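# Balance a bar level on the stand's ridge

## Task

Place the bar across the ridge at the top of the stand so it sits very level, stays balanced on its own, and keeps that balance; it does not count if the robot is still what holds it there at the end.

## Robot and tools

Robot: two FANUC CRX arms, left_arm and right_arm, each with a Robotiq 140 mm two-finger gripper and a wrist camera. Cameras are cam_high (672x504), cam_low (672x504), cam_left_wrist and cam_right_wrist (504x504 each).

Frame: all poses use one scene frame. The origin sits on the table top midway between the arms, +z is up, +x points out across the table, and left_arm is on the +y side (its base is near (0.055, 0.424, 0), right_arm's near (-0.058, -0.313, 0)). The arm names do not correspond to image sides. The gripper's fingers point along its own +z and close along its own y. end_effector_position is the point between the pads when closed; closed fingertips extend about 33 mm past it, open ones about 9 mm. Closing pushes the tips roughly 24 mm further out, so keep that clearance above surfaces. Reported hand positions can be off, more so at long reach.

Row format (used by every moving call): one flat list of 20 numbers covering both arms, even when only one moves. Numbers 1-10 are left_arm: x, y, z (metres, absolute target in the scene frame), qw, qx, qy, qz (absolute orientation, w first), then gripper position, force_limit, speed. Numbers 11-20 are the same ten for right_arm. The three gripper numbers each range -1 to 1. Position: +1 fully open (140 mm), about -0.8 pads touching, -1 closes until blocked. force_limit: about 14 N at -1, 60 N at 0, 107 N at +1. speed: about 30 mm/s at -1, 140 at 0, 250 at +1. To hold an arm still, resend its last reported position and quaternion plus its current gripper numbers; a 0 in the gripper fields is a real command. Resend the same target quaternion every time rather than copying a drifted reported one.

Tools:
- execute_actions {actions, pictures}: actions is a list with zero or one entry. Empty list: just read the state. {"rows": [[20 numbers], ...], "steps": n}: up to 15 rows and up to 15 steps of 1/30 s; each row is one step and the last repeats. {"steps": n} alone waits up to 300 steps, counted from the previous result, so your reply time is included. pictures toggles images. A target more than 0.6 m from the arm's last reported position along any gripper axis gets the call refused, sending nothing.
- move {target, speed}: target is one 20-number row; each gripper travels in a straight line to its absolute pose, both ending together, lasting 0.5 to 10 s (cut off at 10 s). speed is m/s, 0.002 to 0.5, default 0.25; rotation capped at twice that in rad/s. Gripper numbers are applied at the start. Paths ignore obstacles and the other arm; grippers can lag, stray or overshoot speed near full reach. Result adds a move: line with the ending (done, off_target, moving, held, fault), limits (paced = pose clipped, held = steps blocked, after which the arm may jump fast), and each gripper's distance to its pose.
- wait {seconds}: 0 to 10 s with no new command.
- zoom_image {camera, region [x0,y0,x1,y1]}: enlarged crop, pixel coordinates from top-left, at most 504x504.
- show_instructions: shows the reference images. read_manual: licence texts only.
- finished_scene {scene}: ends and grades the scene; irreversible. Call only when the bar is resting level by itself.

Control behaviour: each step the commanded pose is clipped to within 70 mm and 16 degrees of the measured pose; position wins over orientation if both cannot be met. After an action the arm continues only to its last clipped pose, so check the result and send the remainder. Elbows never fully straighten. Joint speed and range limits apply.

Results: the state line gives each gripper's position and wxyz quaternion. object_status: 0 moving, 1 blocked while opening, 2 blocked while closing (a grip), 3 reached the requested position or pads met (a thin part may still be held). Confirm a grasp by seeing 2. position_measured is in counts: 3 open, 230 pads together, non-linear. To squeeze harder while status is 2, raise force_limit and shift position slightly (for example -1 to -0.98). A "pose unreachable" line means the clearance check altered or blocked that arm's command; HELD marks steps not sent. "Hand target" shows where the controller is heading. MOTOR HOT warns of heat; at the limit an OVER-TEMPERATURE FAULT brakes the arm. Holding loads heats motors, even while you think.

Avoid: arms are stiff, so commanding even slightly past a firm contact can trip a fault (joint torque at its load limit, or 150 N external force), stopping that arm 10 s while it yields. Faster contact and deeper targets press harder. Never let the arms collide or press one another. Do not drop, slam or knock anything, and nothing may leave the table. Loose objects may occasionally get nudged, so check the bar is still settled before finishing. Time spent, including replies, matters, as does smooth low-effort motion.

Each tool is called as name([rows], argument=value, ...), one row to a line, values as JSON.

Reference images:

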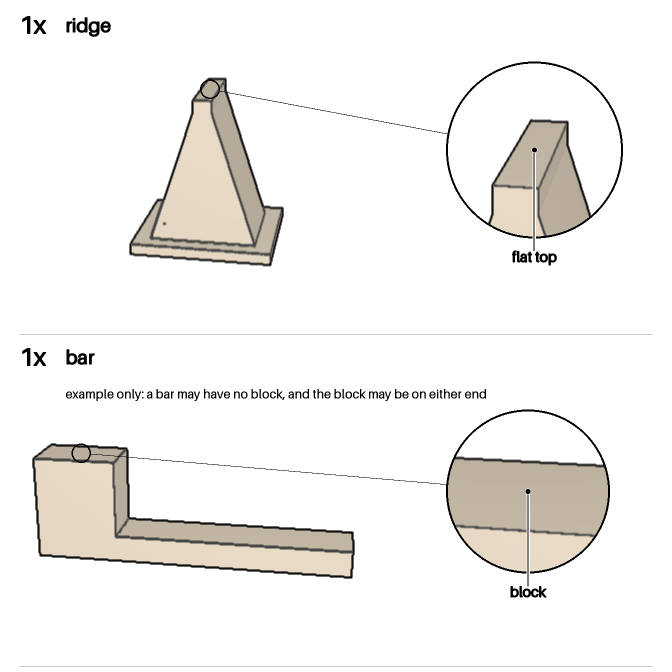

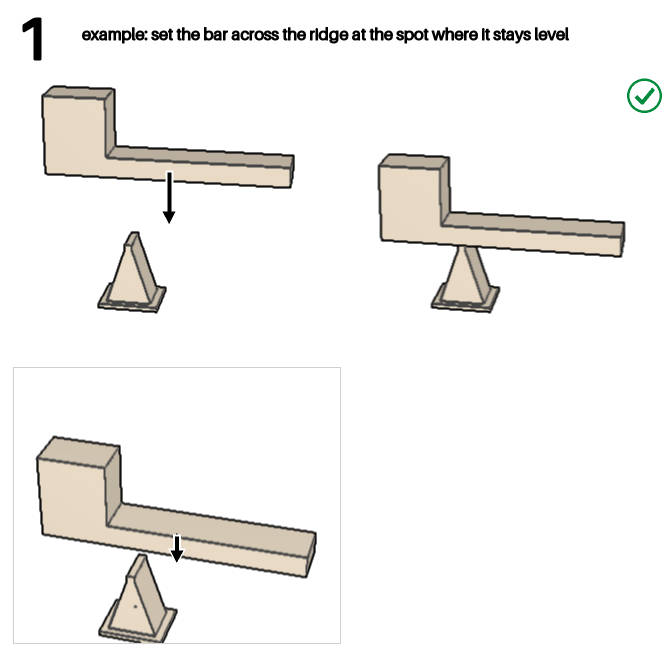

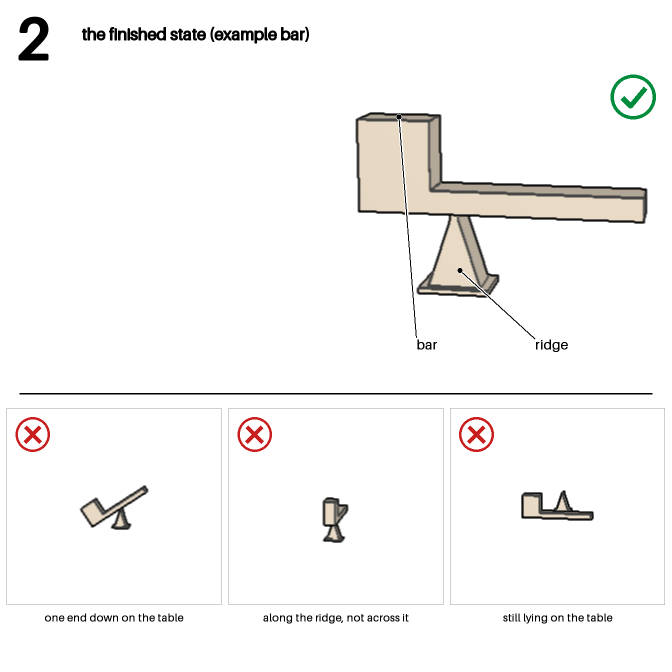

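## Session

execute_actions(actions=[])

Scene clock: 0.00 s of 4100.00 s.
left_arm: end_effector_position=(+0.5771, -0.2059, +0.2707) position_measured=3 object_status=3 end_effector_quat_wxyz=(-0.031, +0.883, -0.037, +0.467) | right_arm: end_effector_position=(+0.2704, -0.6691, +0.2370) position_measured=3 object_status=3 end_effector_quat_wxyz=(-0.090, -0.488, +0.868, +0.009)
Joint positions: left_arm=[-1.117  0.602  0.716 -0.898 -1.282  2.681] | right_arm=[-0.465  0.153  0.106  0.137 -1.642 -0.094]
Joint velocities: left_arm=[-0.    -0.    -0.     0.001  0.     0.001] | right_arm=[ 0.002 -0.     0.     0.    -0.     0.   ]
Hand target (left_arm): +0.577, -0.206, +0.271; -0.031, +0.883, -0.037, +0.467
Hand target (right_arm): +0.270, -0.669, +0.237; -0.090, -0.488, +0.868, +0.009

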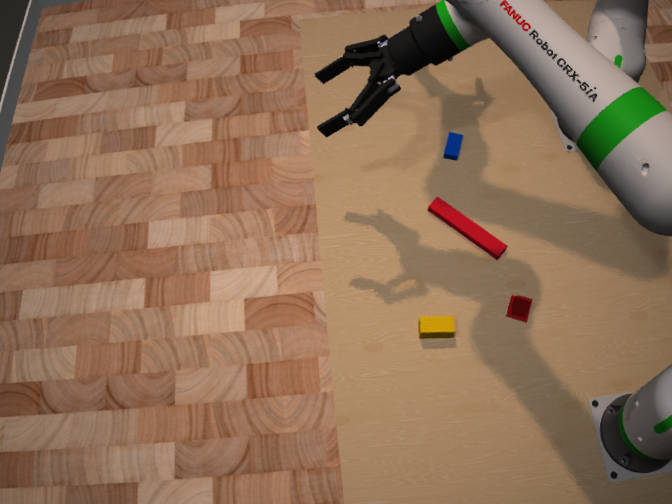

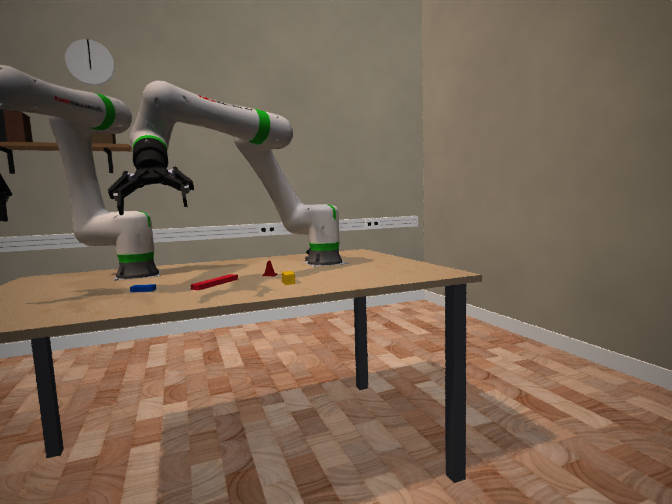

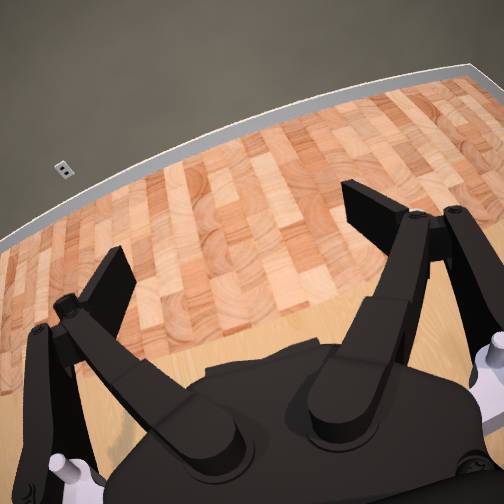

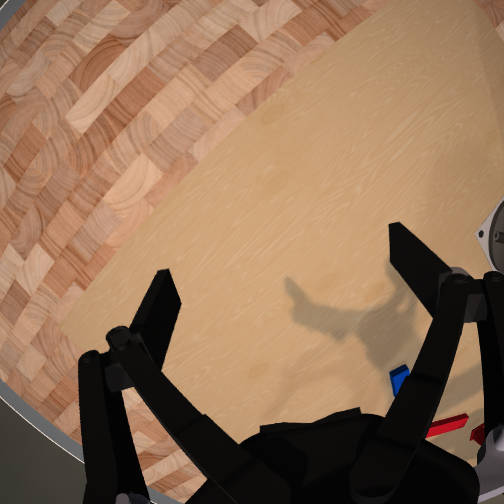

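zoom_image(camera="cam_high", region=[400, 110, 672, 350])

zoom_image(camera="cam_low", region=[110, 230, 350, 310])

move(target=[0.31,0.16,0.2,0,0.7071,0.7071,0,1,0,0,0.2704,-0.6691,0.237,-0.09,-0.488,0.868,0.009,1,0,0])

Region (400, 110, 672, 350) of cam_high's 672x504 image, scaled by 1.853, with more detail than that image has; it fills the top 445 rows of this view, and the rest is white.

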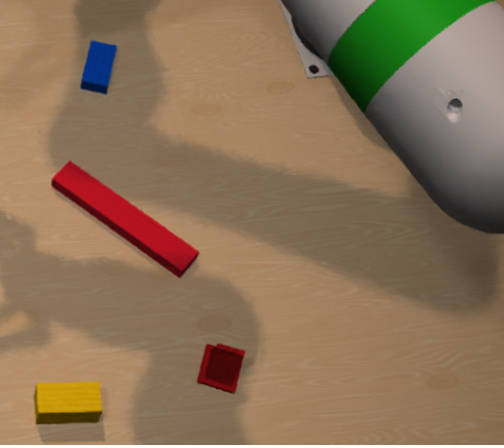

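Region (110, 230, 350, 310) of cam_low's 672x504 image, scaled by 2.100, with more detail than that image has.

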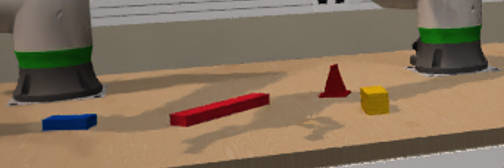

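Scene clock: 6.87 s of 4100.00 s.
left_arm: end_effector_position=(+0.3102, +0.1602, +0.1985) position_measured=3 object_status=3 end_effector_quat_wxyz=(-0.001, +0.708, +0.706, +0.001) | right_arm: end_effector_position=(+0.2704, -0.6691, +0.2370) position_measured=3 object_status=3 end_effector_quat_wxyz=(-0.090, -0.488, +0.868, +0.009)
Joint positions: left_arm=[-0.45  -0.21  -0.282 -0.002 -1.501  3.581] | right_arm=[-0.464  0.152  0.105  0.138 -1.641 -0.093]
Joint velocities: left_arm=[ 0.003 -0.004 -0.002  0.001  0.    -0.003] | right_arm=[ 0.001 -0.    -0.    -0.001 -0.001 -0.   ]
Hand target (left_arm): +0.310, +0.160, +0.198; -0.001, +0.708, +0.706, +0.001
Hand target (right_arm): +0.270, -0.669, +0.237; -0.090, -0.488, +0.868, +0.009
Off the commanded pose (left_arm): 0.002 m, 0 deg.
Off the commanded pose (right_arm): 0.000 m, 0 deg.
move: done

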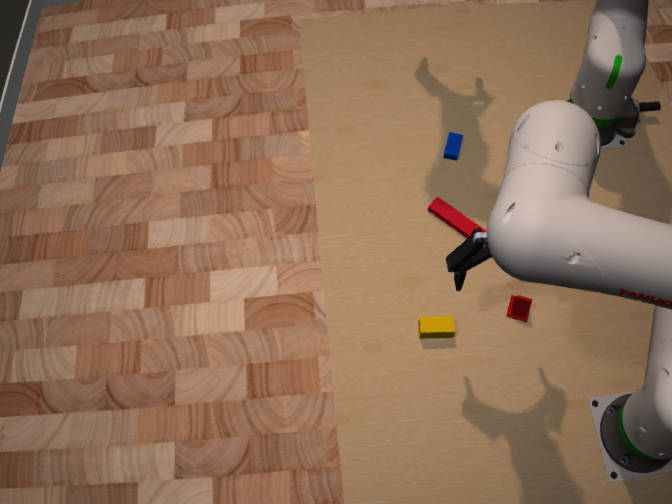

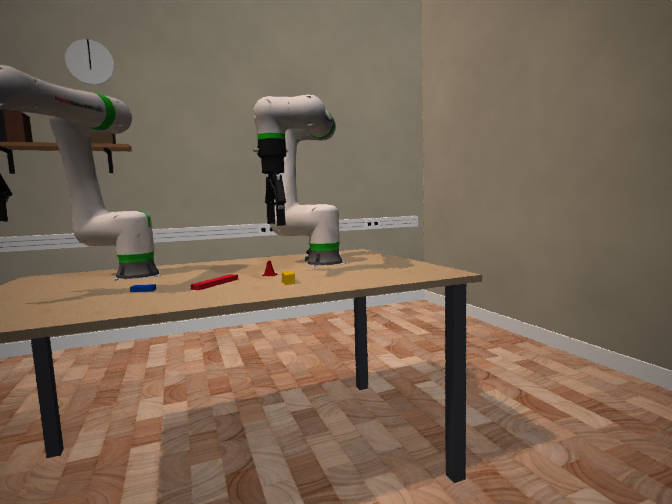

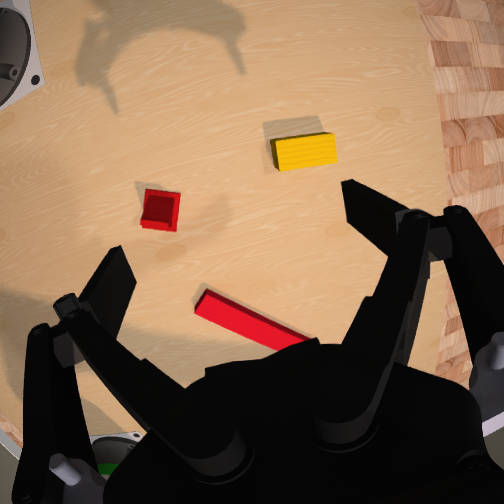

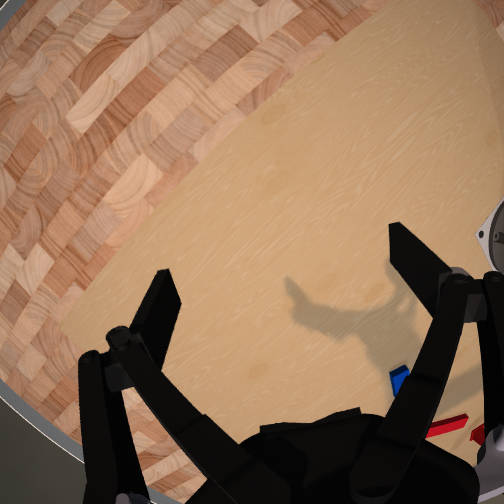

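move(target=[0.32,-0.05,0.12,0,0.954,-0.301,0,1,0,0,0.2704,-0.6691,0.237,-0.09,-0.488,0.868,0.009,1,0,0], speed=0.4)

Scene clock: 19.00 s of 4100.00 s.
left_arm: end_effector_position=(+0.3200, -0.0502, +0.1205) position_measured=3 object_status=3 end_effector_quat_wxyz=(+0.000, +0.954, -0.301, +0.000) | right_arm: end_effector_position=(+0.2704, -0.6691, +0.2370) position_measured=3 object_status=3 end_effector_quat_wxyz=(-0.090, -0.488, +0.868, +0.009)
Joint positions: left_arm=[-0.828  0.269  0.027  0.    -1.328  1.779] | right_arm=[-0.464  0.152  0.105  0.138 -1.641 -0.093]
Joint velocities: left_arm=[-0.     0.     0.001  0.    -0.002 -0.003] | right_arm=[-0.    -0.     0.     0.     0.001  0.001]
Hand target (left_arm): +0.320, -0.050, +0.120; +0.000, +0.954, -0.301, +0.000
Hand target (right_arm): +0.270, -0.669, +0.237; -0.090, -0.488, +0.868, +0.009
Off the commanded pose (left_arm): 0.001 m, 0 deg.
Off the commanded pose (right_arm): 0.000 m, 0 deg.
After step 90, 5.93 s passed at rest.
move: done

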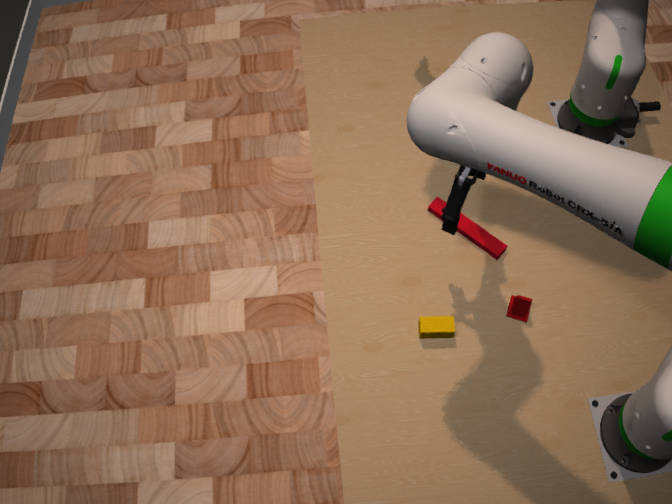

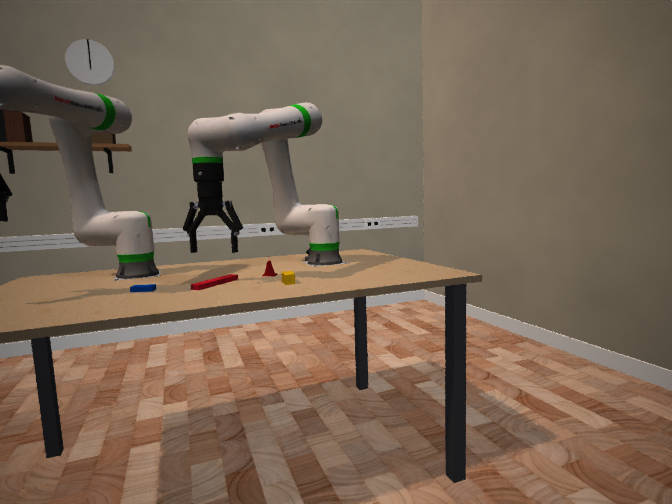

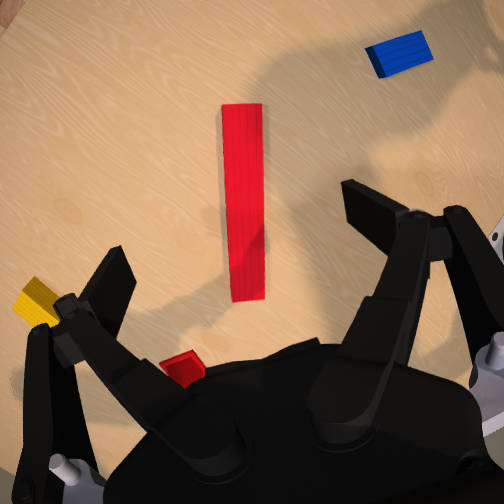

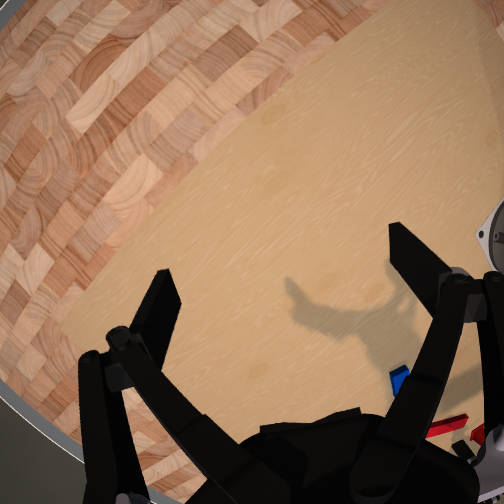

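move(target=[0.292,-0.045,0.05,0,0.937,-0.35,0,0.3,0,0,0.2704,-0.6691,0.237,-0.09,-0.488,0.868,0.009,1,0,0])

Scene clock: 22.90 s of 4100.00 s.
left_arm: end_effector_position=(+0.2922, -0.0451, +0.0500) position_measured=91 object_status=3 end_effector_quat_wxyz=(+0.000, +0.937, -0.350, +0.000) | right_arm: end_effector_position=(+0.2704, -0.6691, +0.2370) position_measured=3 object_status=3 end_effector_quat_wxyz=(-0.090, -0.488, +0.868, +0.009)
Joint positions: left_arm=[-0.861  0.283 -0.129  0.    -1.159  1.708] | right_arm=[-0.464  0.152  0.105  0.138 -1.641 -0.093]
Joint velocities: left_arm=[-0.     0.    -0.001  0.001  0.002  0.002] | right_arm=[ 0.    -0.    -0.    -0.    -0.001  0.   ]
Hand target (left_arm): +0.292, -0.045, +0.050; +0.000, +0.937, -0.350, -0.000
Hand target (right_arm): +0.270, -0.669, +0.237; -0.090, -0.488, +0.868, +0.009
Off the commanded pose (left_arm): 0.000 m, 0 deg.
Off the commanded pose (right_arm): 0.000 m, 0 deg.
After step 90, 0.07 s passed at rest.
move: done

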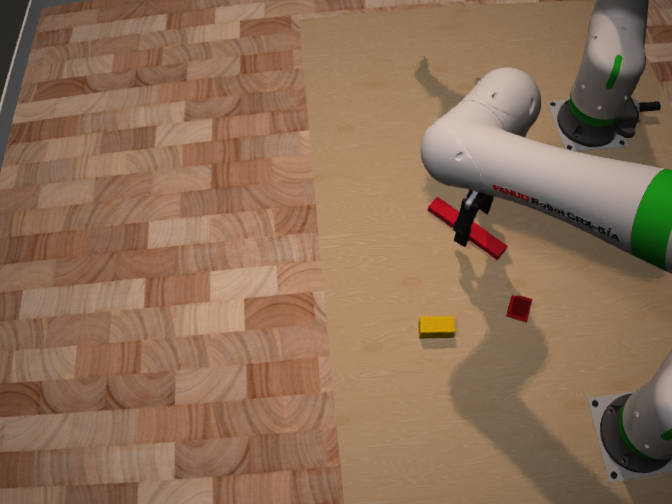

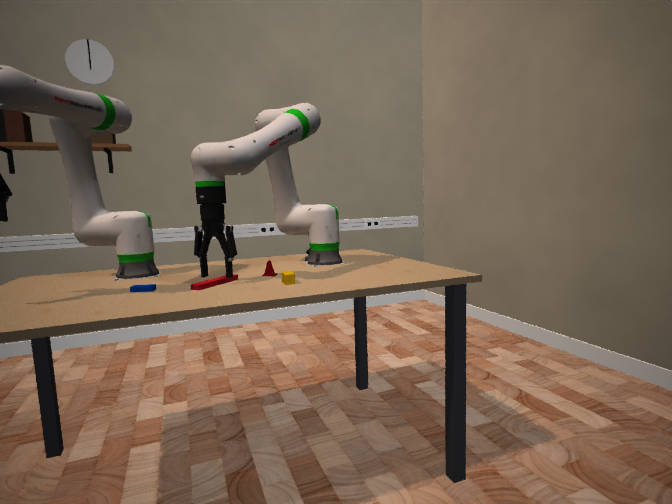

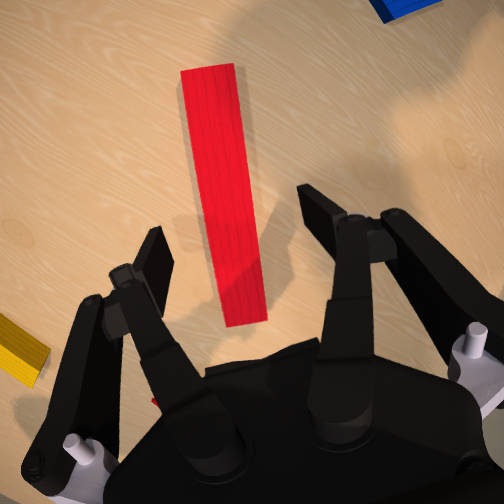

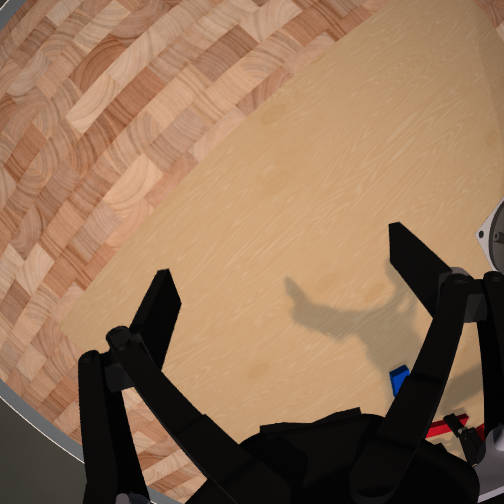

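move(target=[0.2965,-0.049,0.038,0,0.930,-0.367,0,0.0,0,0,0.2704,-0.6691,0.237,-0.09,-0.488,0.868,0.009,1,0,0], speed=0.05)

move(target=[0.2965,-0.049,0.038,0,0.930,-0.367,0,-1,-0.3,-0.5,0.2704,-0.6691,0.237,-0.09,-0.488,0.868,0.009,1,0,0])

zoom_image(camera="cam_high", region=[410, 170, 570, 330])

zoom_image(camera="cam_low", region=[170, 230, 310, 310])

Scene clock: 26.87 s of 4100.00 s.
left_arm: end_effector_position=(+0.2965, -0.0491, +0.0381) position_measured=129 object_status=3 end_effector_quat_wxyz=(+0.000, +0.930, -0.367, -0.000) | right_arm: end_effector_position=(+0.2704, -0.6691, +0.2370) position_measured=3 object_status=3 end_effector_quat_wxyz=(-0.090, -0.488, +0.868, +0.009)
Joint positions: left_arm=[-0.86   0.308 -0.127  0.    -1.136  1.671] | right_arm=[-0.464  0.152  0.105  0.138 -1.641 -0.093]
Joint velocities: left_arm=[ 0.     0.001  0.     0.     0.001 -0.004] | right_arm=[ 0.    -0.    -0.     0.    -0.001 -0.   ]
Hand target (left_arm): +0.297, -0.049, +0.038; +0.000, +0.930, -0.367, -0.000
Hand target (right_arm): +0.270, -0.669, +0.237; -0.090, -0.488, +0.868, +0.009
Off the commanded pose (left_arm): 0.000 m, 0 deg.
Off the commanded pose (right_arm): 0.000 m, 0 deg.
After step 90, 0.23 s passed at rest.
move: done

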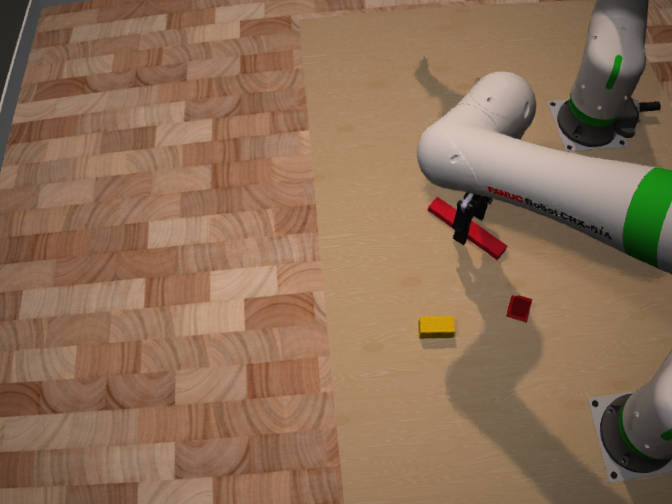

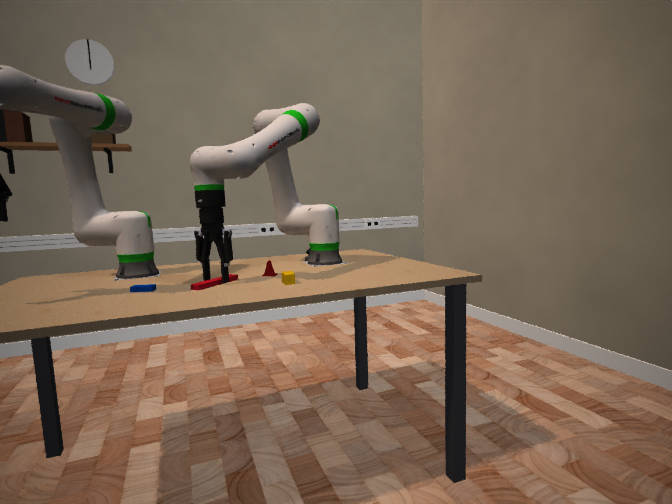

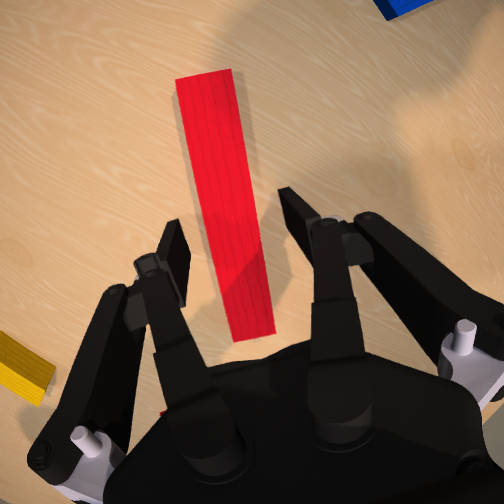

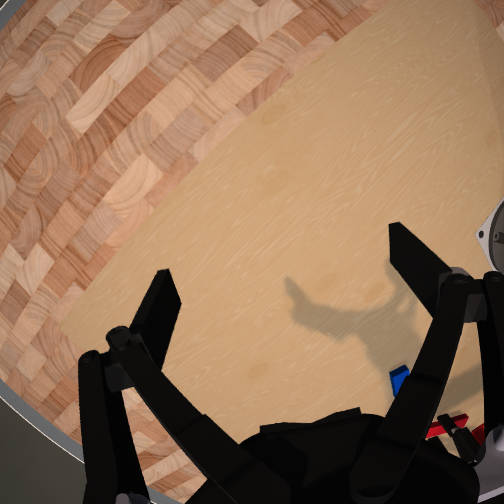

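Scene clock: 27.57 s of 4100.00 s.
left_arm: end_effector_position=(+0.2965, -0.0491, +0.0381) position_measured=183 object_status=2 end_effector_quat_wxyz=(+0.000, +0.930, -0.367, +0.000) | right_arm: end_effector_position=(+0.2704, -0.6691, +0.2370) position_measured=3 object_status=3 end_effector_quat_wxyz=(-0.090, -0.488, +0.868, +0.009)
Joint positions: left_arm=[-0.86   0.308 -0.127  0.    -1.136  1.671] | right_arm=[-0.464  0.152  0.105  0.138 -1.641 -0.093]
Joint velocities: left_arm=[ 0.    -0.001  0.    -0.     0.    -0.001] | right_arm=[ 0.     0.    -0.     0.    -0.001  0.001]
Hand target (left_arm): +0.297, -0.049, +0.038; -0.000, +0.930, -0.367, -0.000
Hand target (right_arm): +0.270, -0.669, +0.237; -0.090, -0.488, +0.868, +0.009
Off the commanded pose (left_arm): 0.000 m, 0 deg.
Off the commanded pose (right_arm): 0.000 m, 0 deg.
move: done

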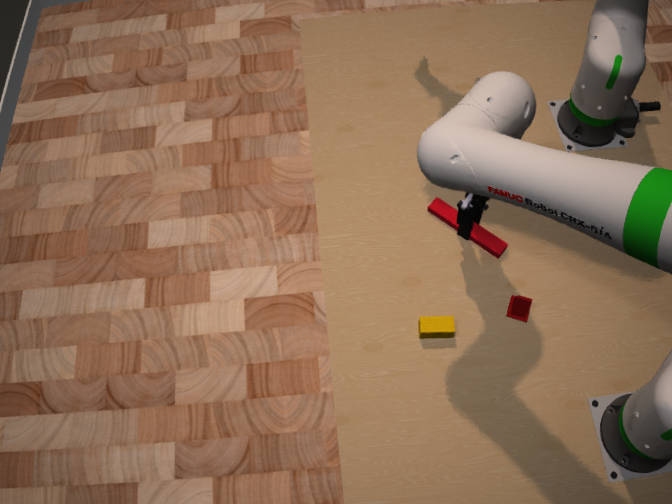

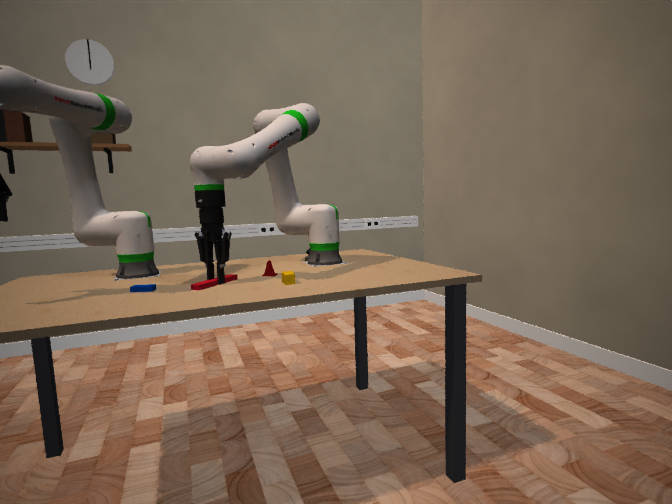

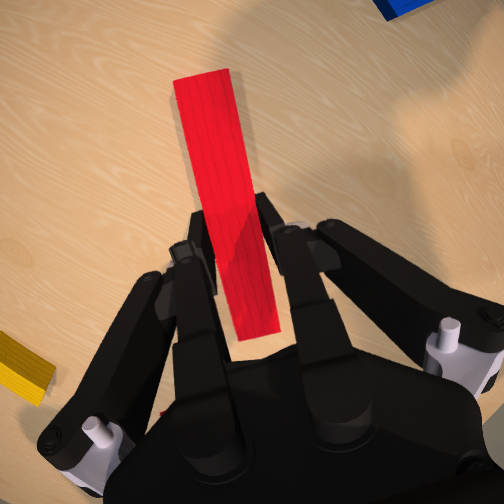

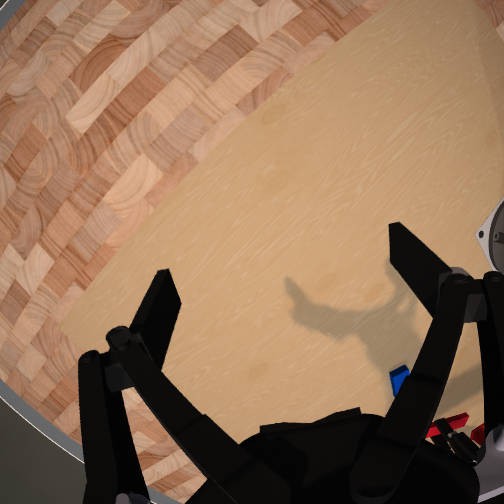

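Region (410, 170, 570, 330) of cam_high's 672x504 image, scaled by 3.150, with more detail than that image has.

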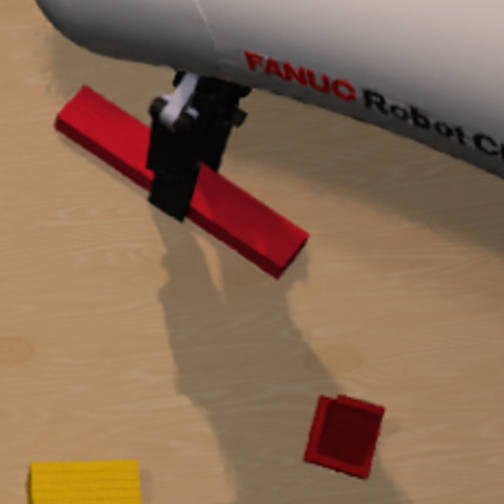

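Region (170, 230, 310, 310) of cam_low's 672x504 image, scaled by 3.600, with more detail than that image has; it fills the top 288 rows of this view, and the rest is white.

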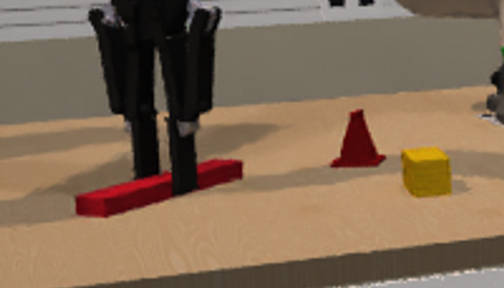

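move(target=[0.2965,-0.049,0.13,0,0.930,-0.367,0,-1,-0.3,-0.5,0.2704,-0.6691,0.237,-0.09,-0.488,0.868,0.009,1,0,0], speed=0.15)

move(target=[0.214,0.135,0.125,0,0.566,-0.824,0,-1,-0.3,-0.5,0.2704,-0.6691,0.237,-0.09,-0.488,0.868,0.009,1,0,0])

zoom_image(camera="cam_low", region=[210, 220, 330, 290])

Scene clock: 34.97 s of 4100.00 s.
left_arm: end_effector_position=(+0.2963, -0.0488, +0.1300) position_measured=183 object_status=2 end_effector_quat_wxyz=(+0.000, +0.930, -0.367, -0.000) | right_arm: end_effector_position=(+0.2704, -0.6691, +0.2370) position_measured=3 object_status=3 end_effector_quat_wxyz=(-0.090, -0.488, +0.868, +0.009)
Joint positions: left_arm=[-0.86   0.234  0.006  0.    -1.343  1.671] | right_arm=[-0.464  0.152  0.105  0.138 -1.641 -0.093]
Joint velocities: left_arm=[-0.    -0.     0.001  0.    -0.002  0.   ] | right_arm=[ 0.001 -0.    -0.     0.    -0.     0.   ]
Hand target (left_arm): +0.296, -0.049, +0.130; -0.000, +0.930, -0.367, +0.000
Hand target (right_arm): +0.270, -0.669, +0.237; -0.090, -0.488, +0.868, +0.009
Off the commanded pose (left_arm): 0.000 m, 0 deg.
Off the commanded pose (right_arm): 0.000 m, 0 deg.
After step 90, 3.37 s passed at rest.
move: done

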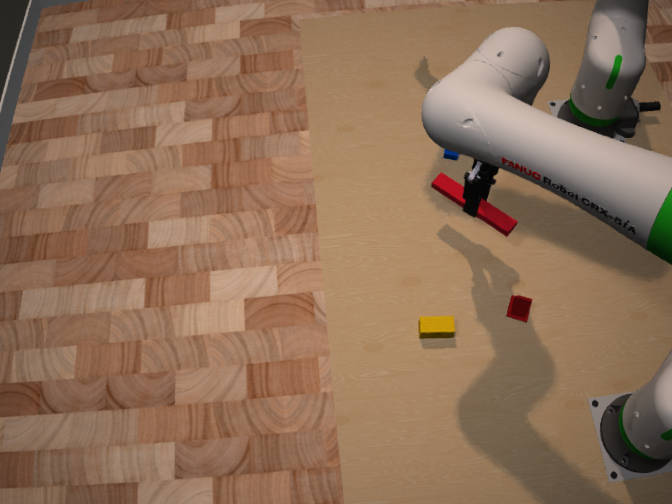

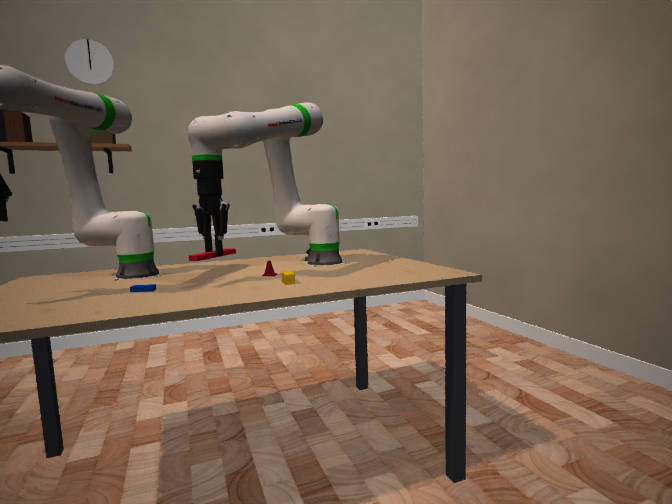

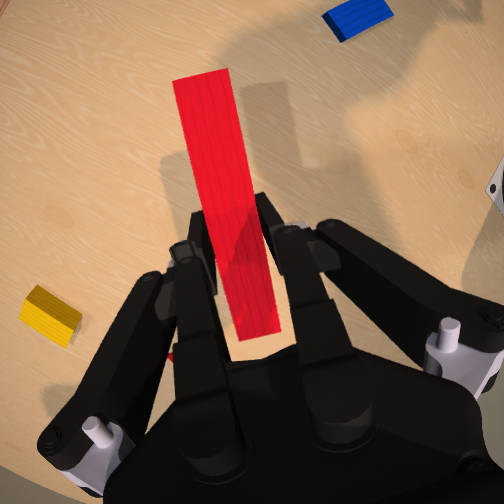

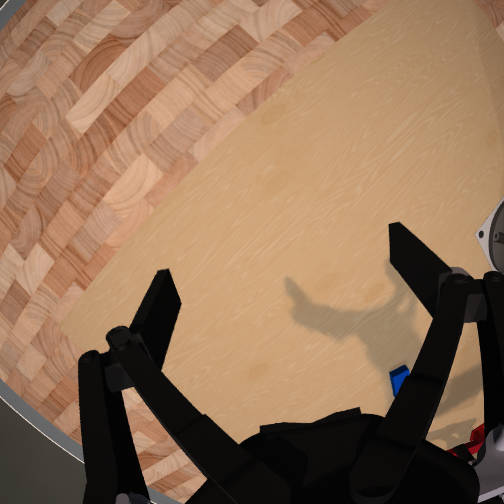

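Scene clock: 37.77 s of 4100.00 s.
left_arm: end_effector_position=(+0.2143, +0.1352, +0.1244) position_measured=183 object_status=2 end_effector_quat_wxyz=(+0.000, -0.566, +0.824, +0.000) | right_arm: end_effector_position=(+0.2704, -0.6691, +0.2370) position_measured=3 object_status=3 end_effector_quat_wxyz=(-0.090, -0.488, +0.868, +0.009)
Joint positions: left_arm=[-0.67  -0.288 -0.515 -0.    -1.343  0.295] | right_arm=[-0.464  0.152  0.105  0.138 -1.641 -0.093]
Joint velocities: left_arm=[ 0.003 -0.002 -0.002  0.002  0.    -0.005] | right_arm=[-0.001 -0.001 -0.     0.    -0.001 -0.   ]
Hand target (left_arm): +0.214, +0.135, +0.124; +0.000, -0.566, +0.824, +0.000
Hand target (right_arm): +0.270, -0.669, +0.237; -0.090, -0.488, +0.868, +0.009
Off the commanded pose (left_arm): 0.001 m, 0 deg.
Off the commanded pose (right_arm): 0.000 m, 0 deg.
move: done

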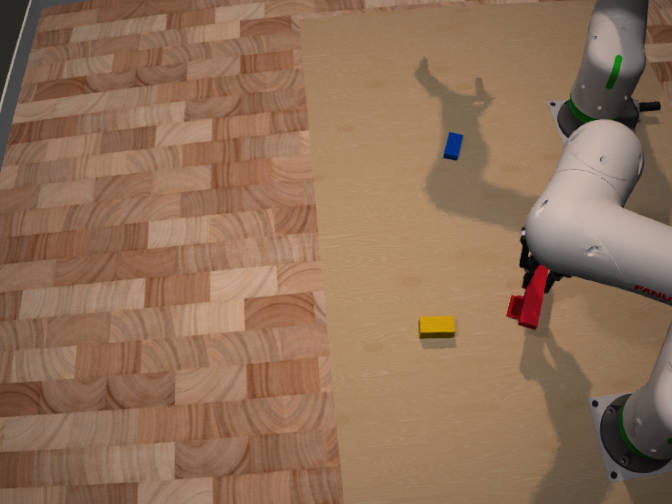

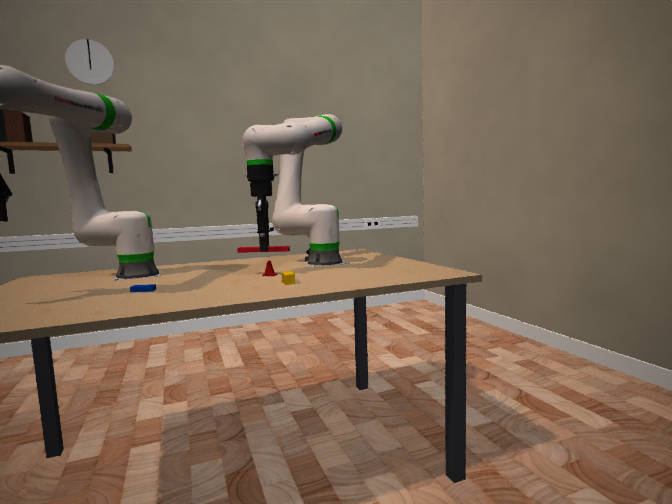

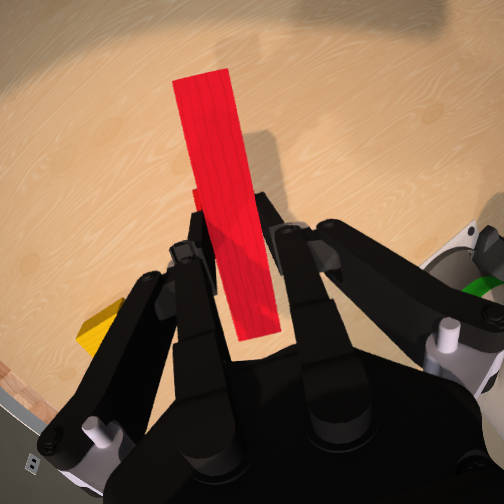

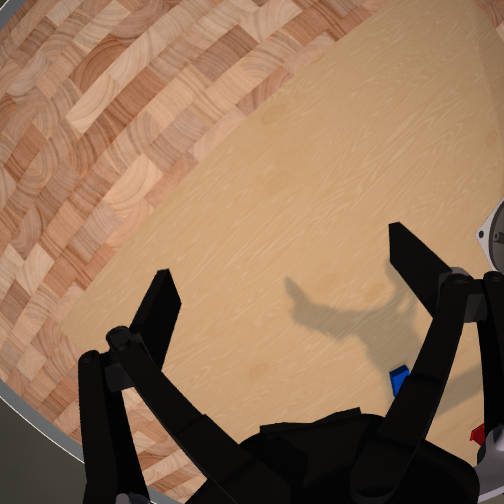

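Region (210, 220, 330, 290) of cam_low's 672x504 image, scaled by 4.200, with more detail than that image has; it fills the top 294 rows of this view, and the rest is white.

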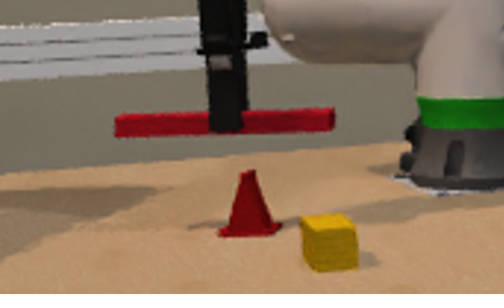

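move(target=[0.2265,0.1515,0.101,0,0.566,-0.824,0,-1,-0.3,-0.5,0.2704,-0.6691,0.237,-0.09,-0.488,0.868,0.009,1,0,0], speed=0.05)

zoom_image(camera="cam_low", region=[230, 235, 310, 285])

zoom_image(camera="cam_high", region=[480, 250, 580, 350])

Scene clock: 43.53 s of 4100.00 s.
left_arm: end_effector_position=(+0.2265, +0.1514, +0.1010) position_measured=183 object_status=2 end_effector_quat_wxyz=(+0.000, -0.566, +0.824, +0.000) | right_arm: end_effector_position=(+0.2704, -0.6691, +0.2370) position_measured=3 object_status=3 end_effector_quat_wxyz=(-0.090, -0.488, +0.868, +0.009)
Joint positions: left_arm=[-0.602 -0.294 -0.577 -0.    -1.289  0.226] | right_arm=[-0.464  0.152  0.105  0.138 -1.641 -0.093]
Joint velocities: left_arm=[ 0.002 -0.001 -0.001 -0.     0.002 -0.002] | right_arm=[ 0.001 -0.     0.    -0.     0.    -0.001]
Hand target (left_arm): +0.227, +0.151, +0.101; +0.000, -0.566, +0.824, +0.000
Hand target (right_arm): +0.270, -0.669, +0.237; -0.090, -0.488, +0.868, +0.009
Off the commanded pose (left_arm): 0.000 m, 0 deg.
Off the commanded pose (right_arm): 0.000 m, 0 deg.
After step 90, 1.83 s passed at rest.
move: done

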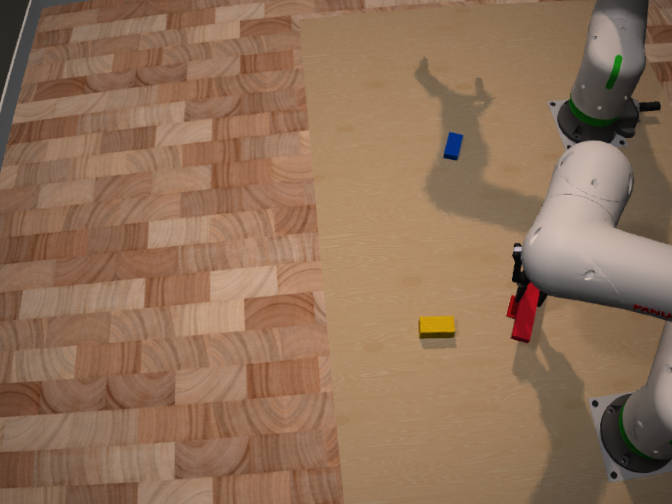

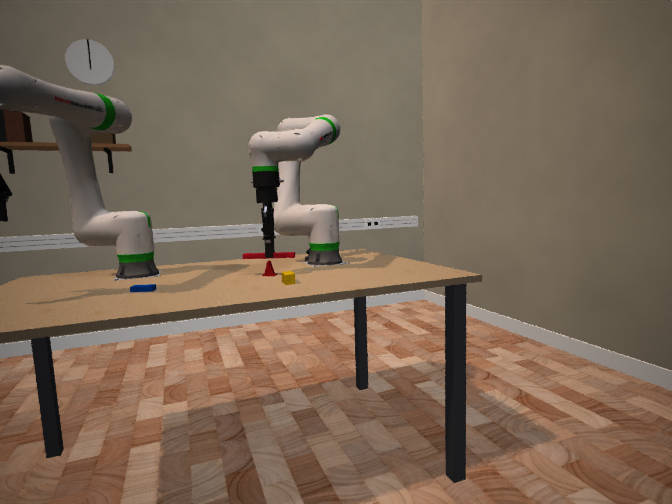

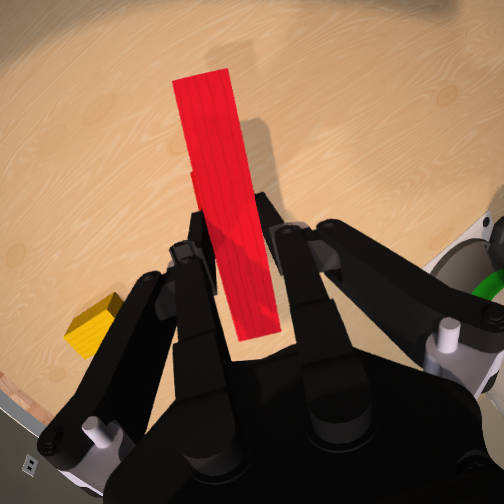

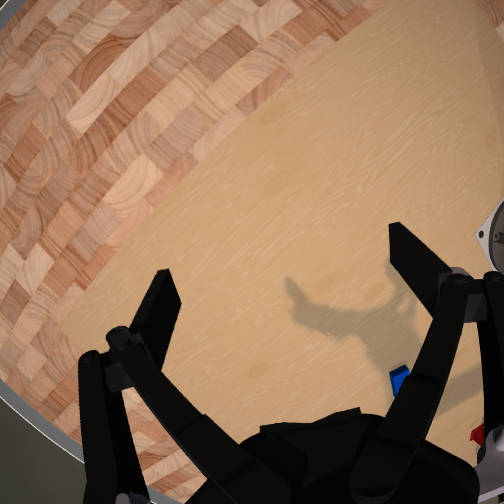

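Region (230, 235, 310, 285) of cam_low's 672x504 image, scaled by 6.300, with more detail than that image has; it fills the top 315 rows of this view, and the rest is white.

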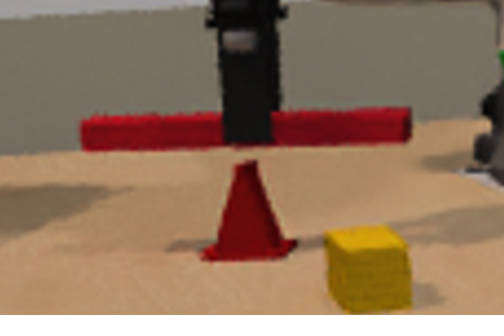

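Region (480, 250, 580, 350) of cam_high's 672x504 image, scaled by 5.040, with more detail than that image has.

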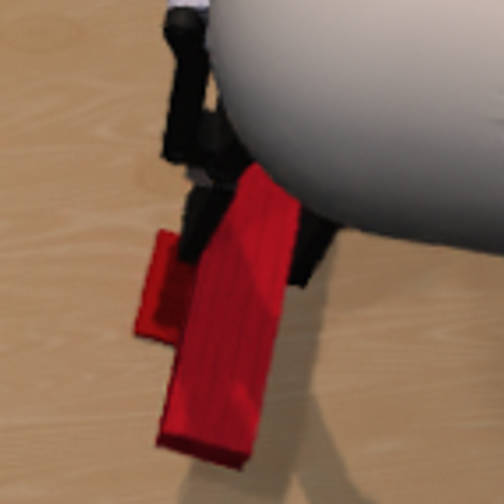

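move(target=[0.2293,0.1504,0.095,0,0.566,-0.824,0,-1,-0.3,-0.5,0.2704,-0.6691,0.237,-0.09,-0.488,0.868,0.009,1,0,0], speed=0.01)

zoom_image(camera="cam_low", region=[230, 235, 310, 285])

Scene clock: 46.47 s of 4100.00 s.
left_arm: end_effector_position=(+0.2293, +0.1504, +0.0950) position_measured=183 object_status=2 end_effector_quat_wxyz=(-0.000, -0.566, +0.824, -0.000) | right_arm: end_effector_position=(+0.2704, -0.6691, +0.2370) position_measured=3 object_status=3 end_effector_quat_wxyz=(-0.090, -0.488, +0.868, +0.009)
Joint positions: left_arm=[-0.599 -0.282 -0.583  0.    -1.27   0.224] | right_arm=[-0.464  0.152  0.105  0.138 -1.641 -0.093]
Joint velocities: left_arm=[ 0.     0.001 -0.    -0.001  0.002  0.   ] | right_arm=[-0.001  0.    -0.     0.    -0.     0.001]
Hand target (left_arm): +0.229, +0.150, +0.095; -0.000, -0.566, +0.824, +0.000
Hand target (right_arm): +0.270, -0.669, +0.237; -0.090, -0.488, +0.868, +0.009
Off the commanded pose (left_arm): 0.000 m, 0 deg.
Off the commanded pose (right_arm): 0.000 m, 0 deg.
move: done

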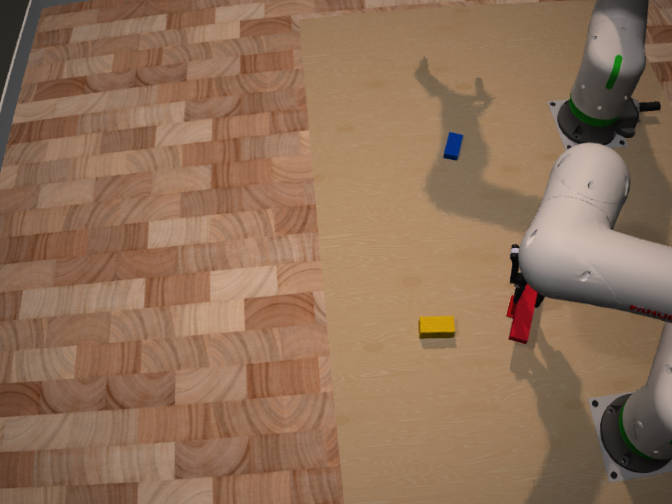

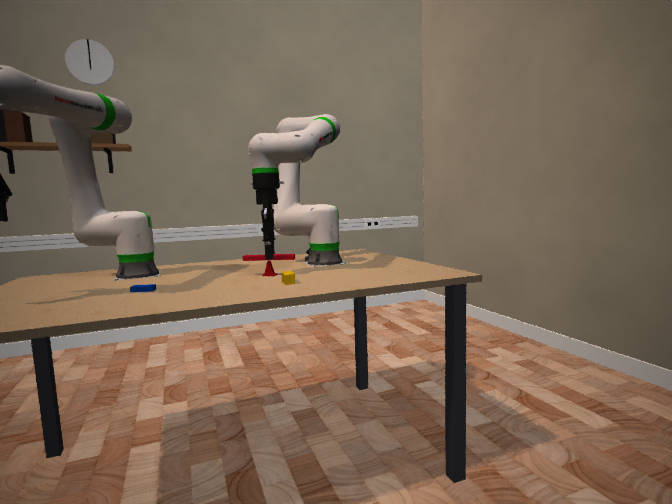

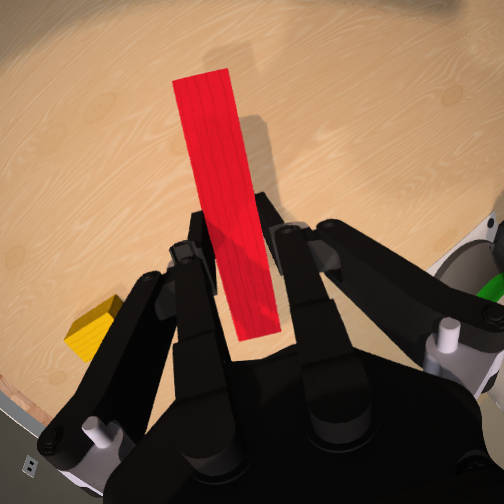

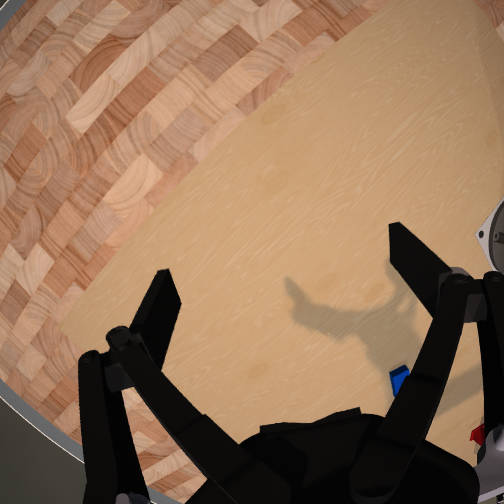

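Region (230, 235, 310, 285) of cam_low's 672x504 image, scaled by 6.300, with more detail than that image has; it fills the top 315 rows of this view, and the rest is white.

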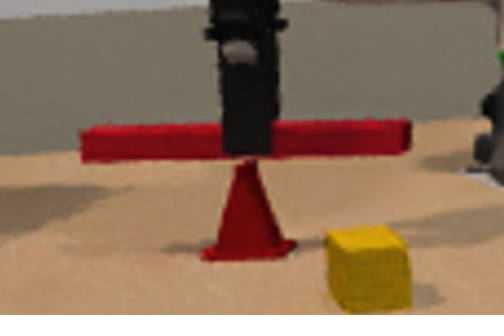

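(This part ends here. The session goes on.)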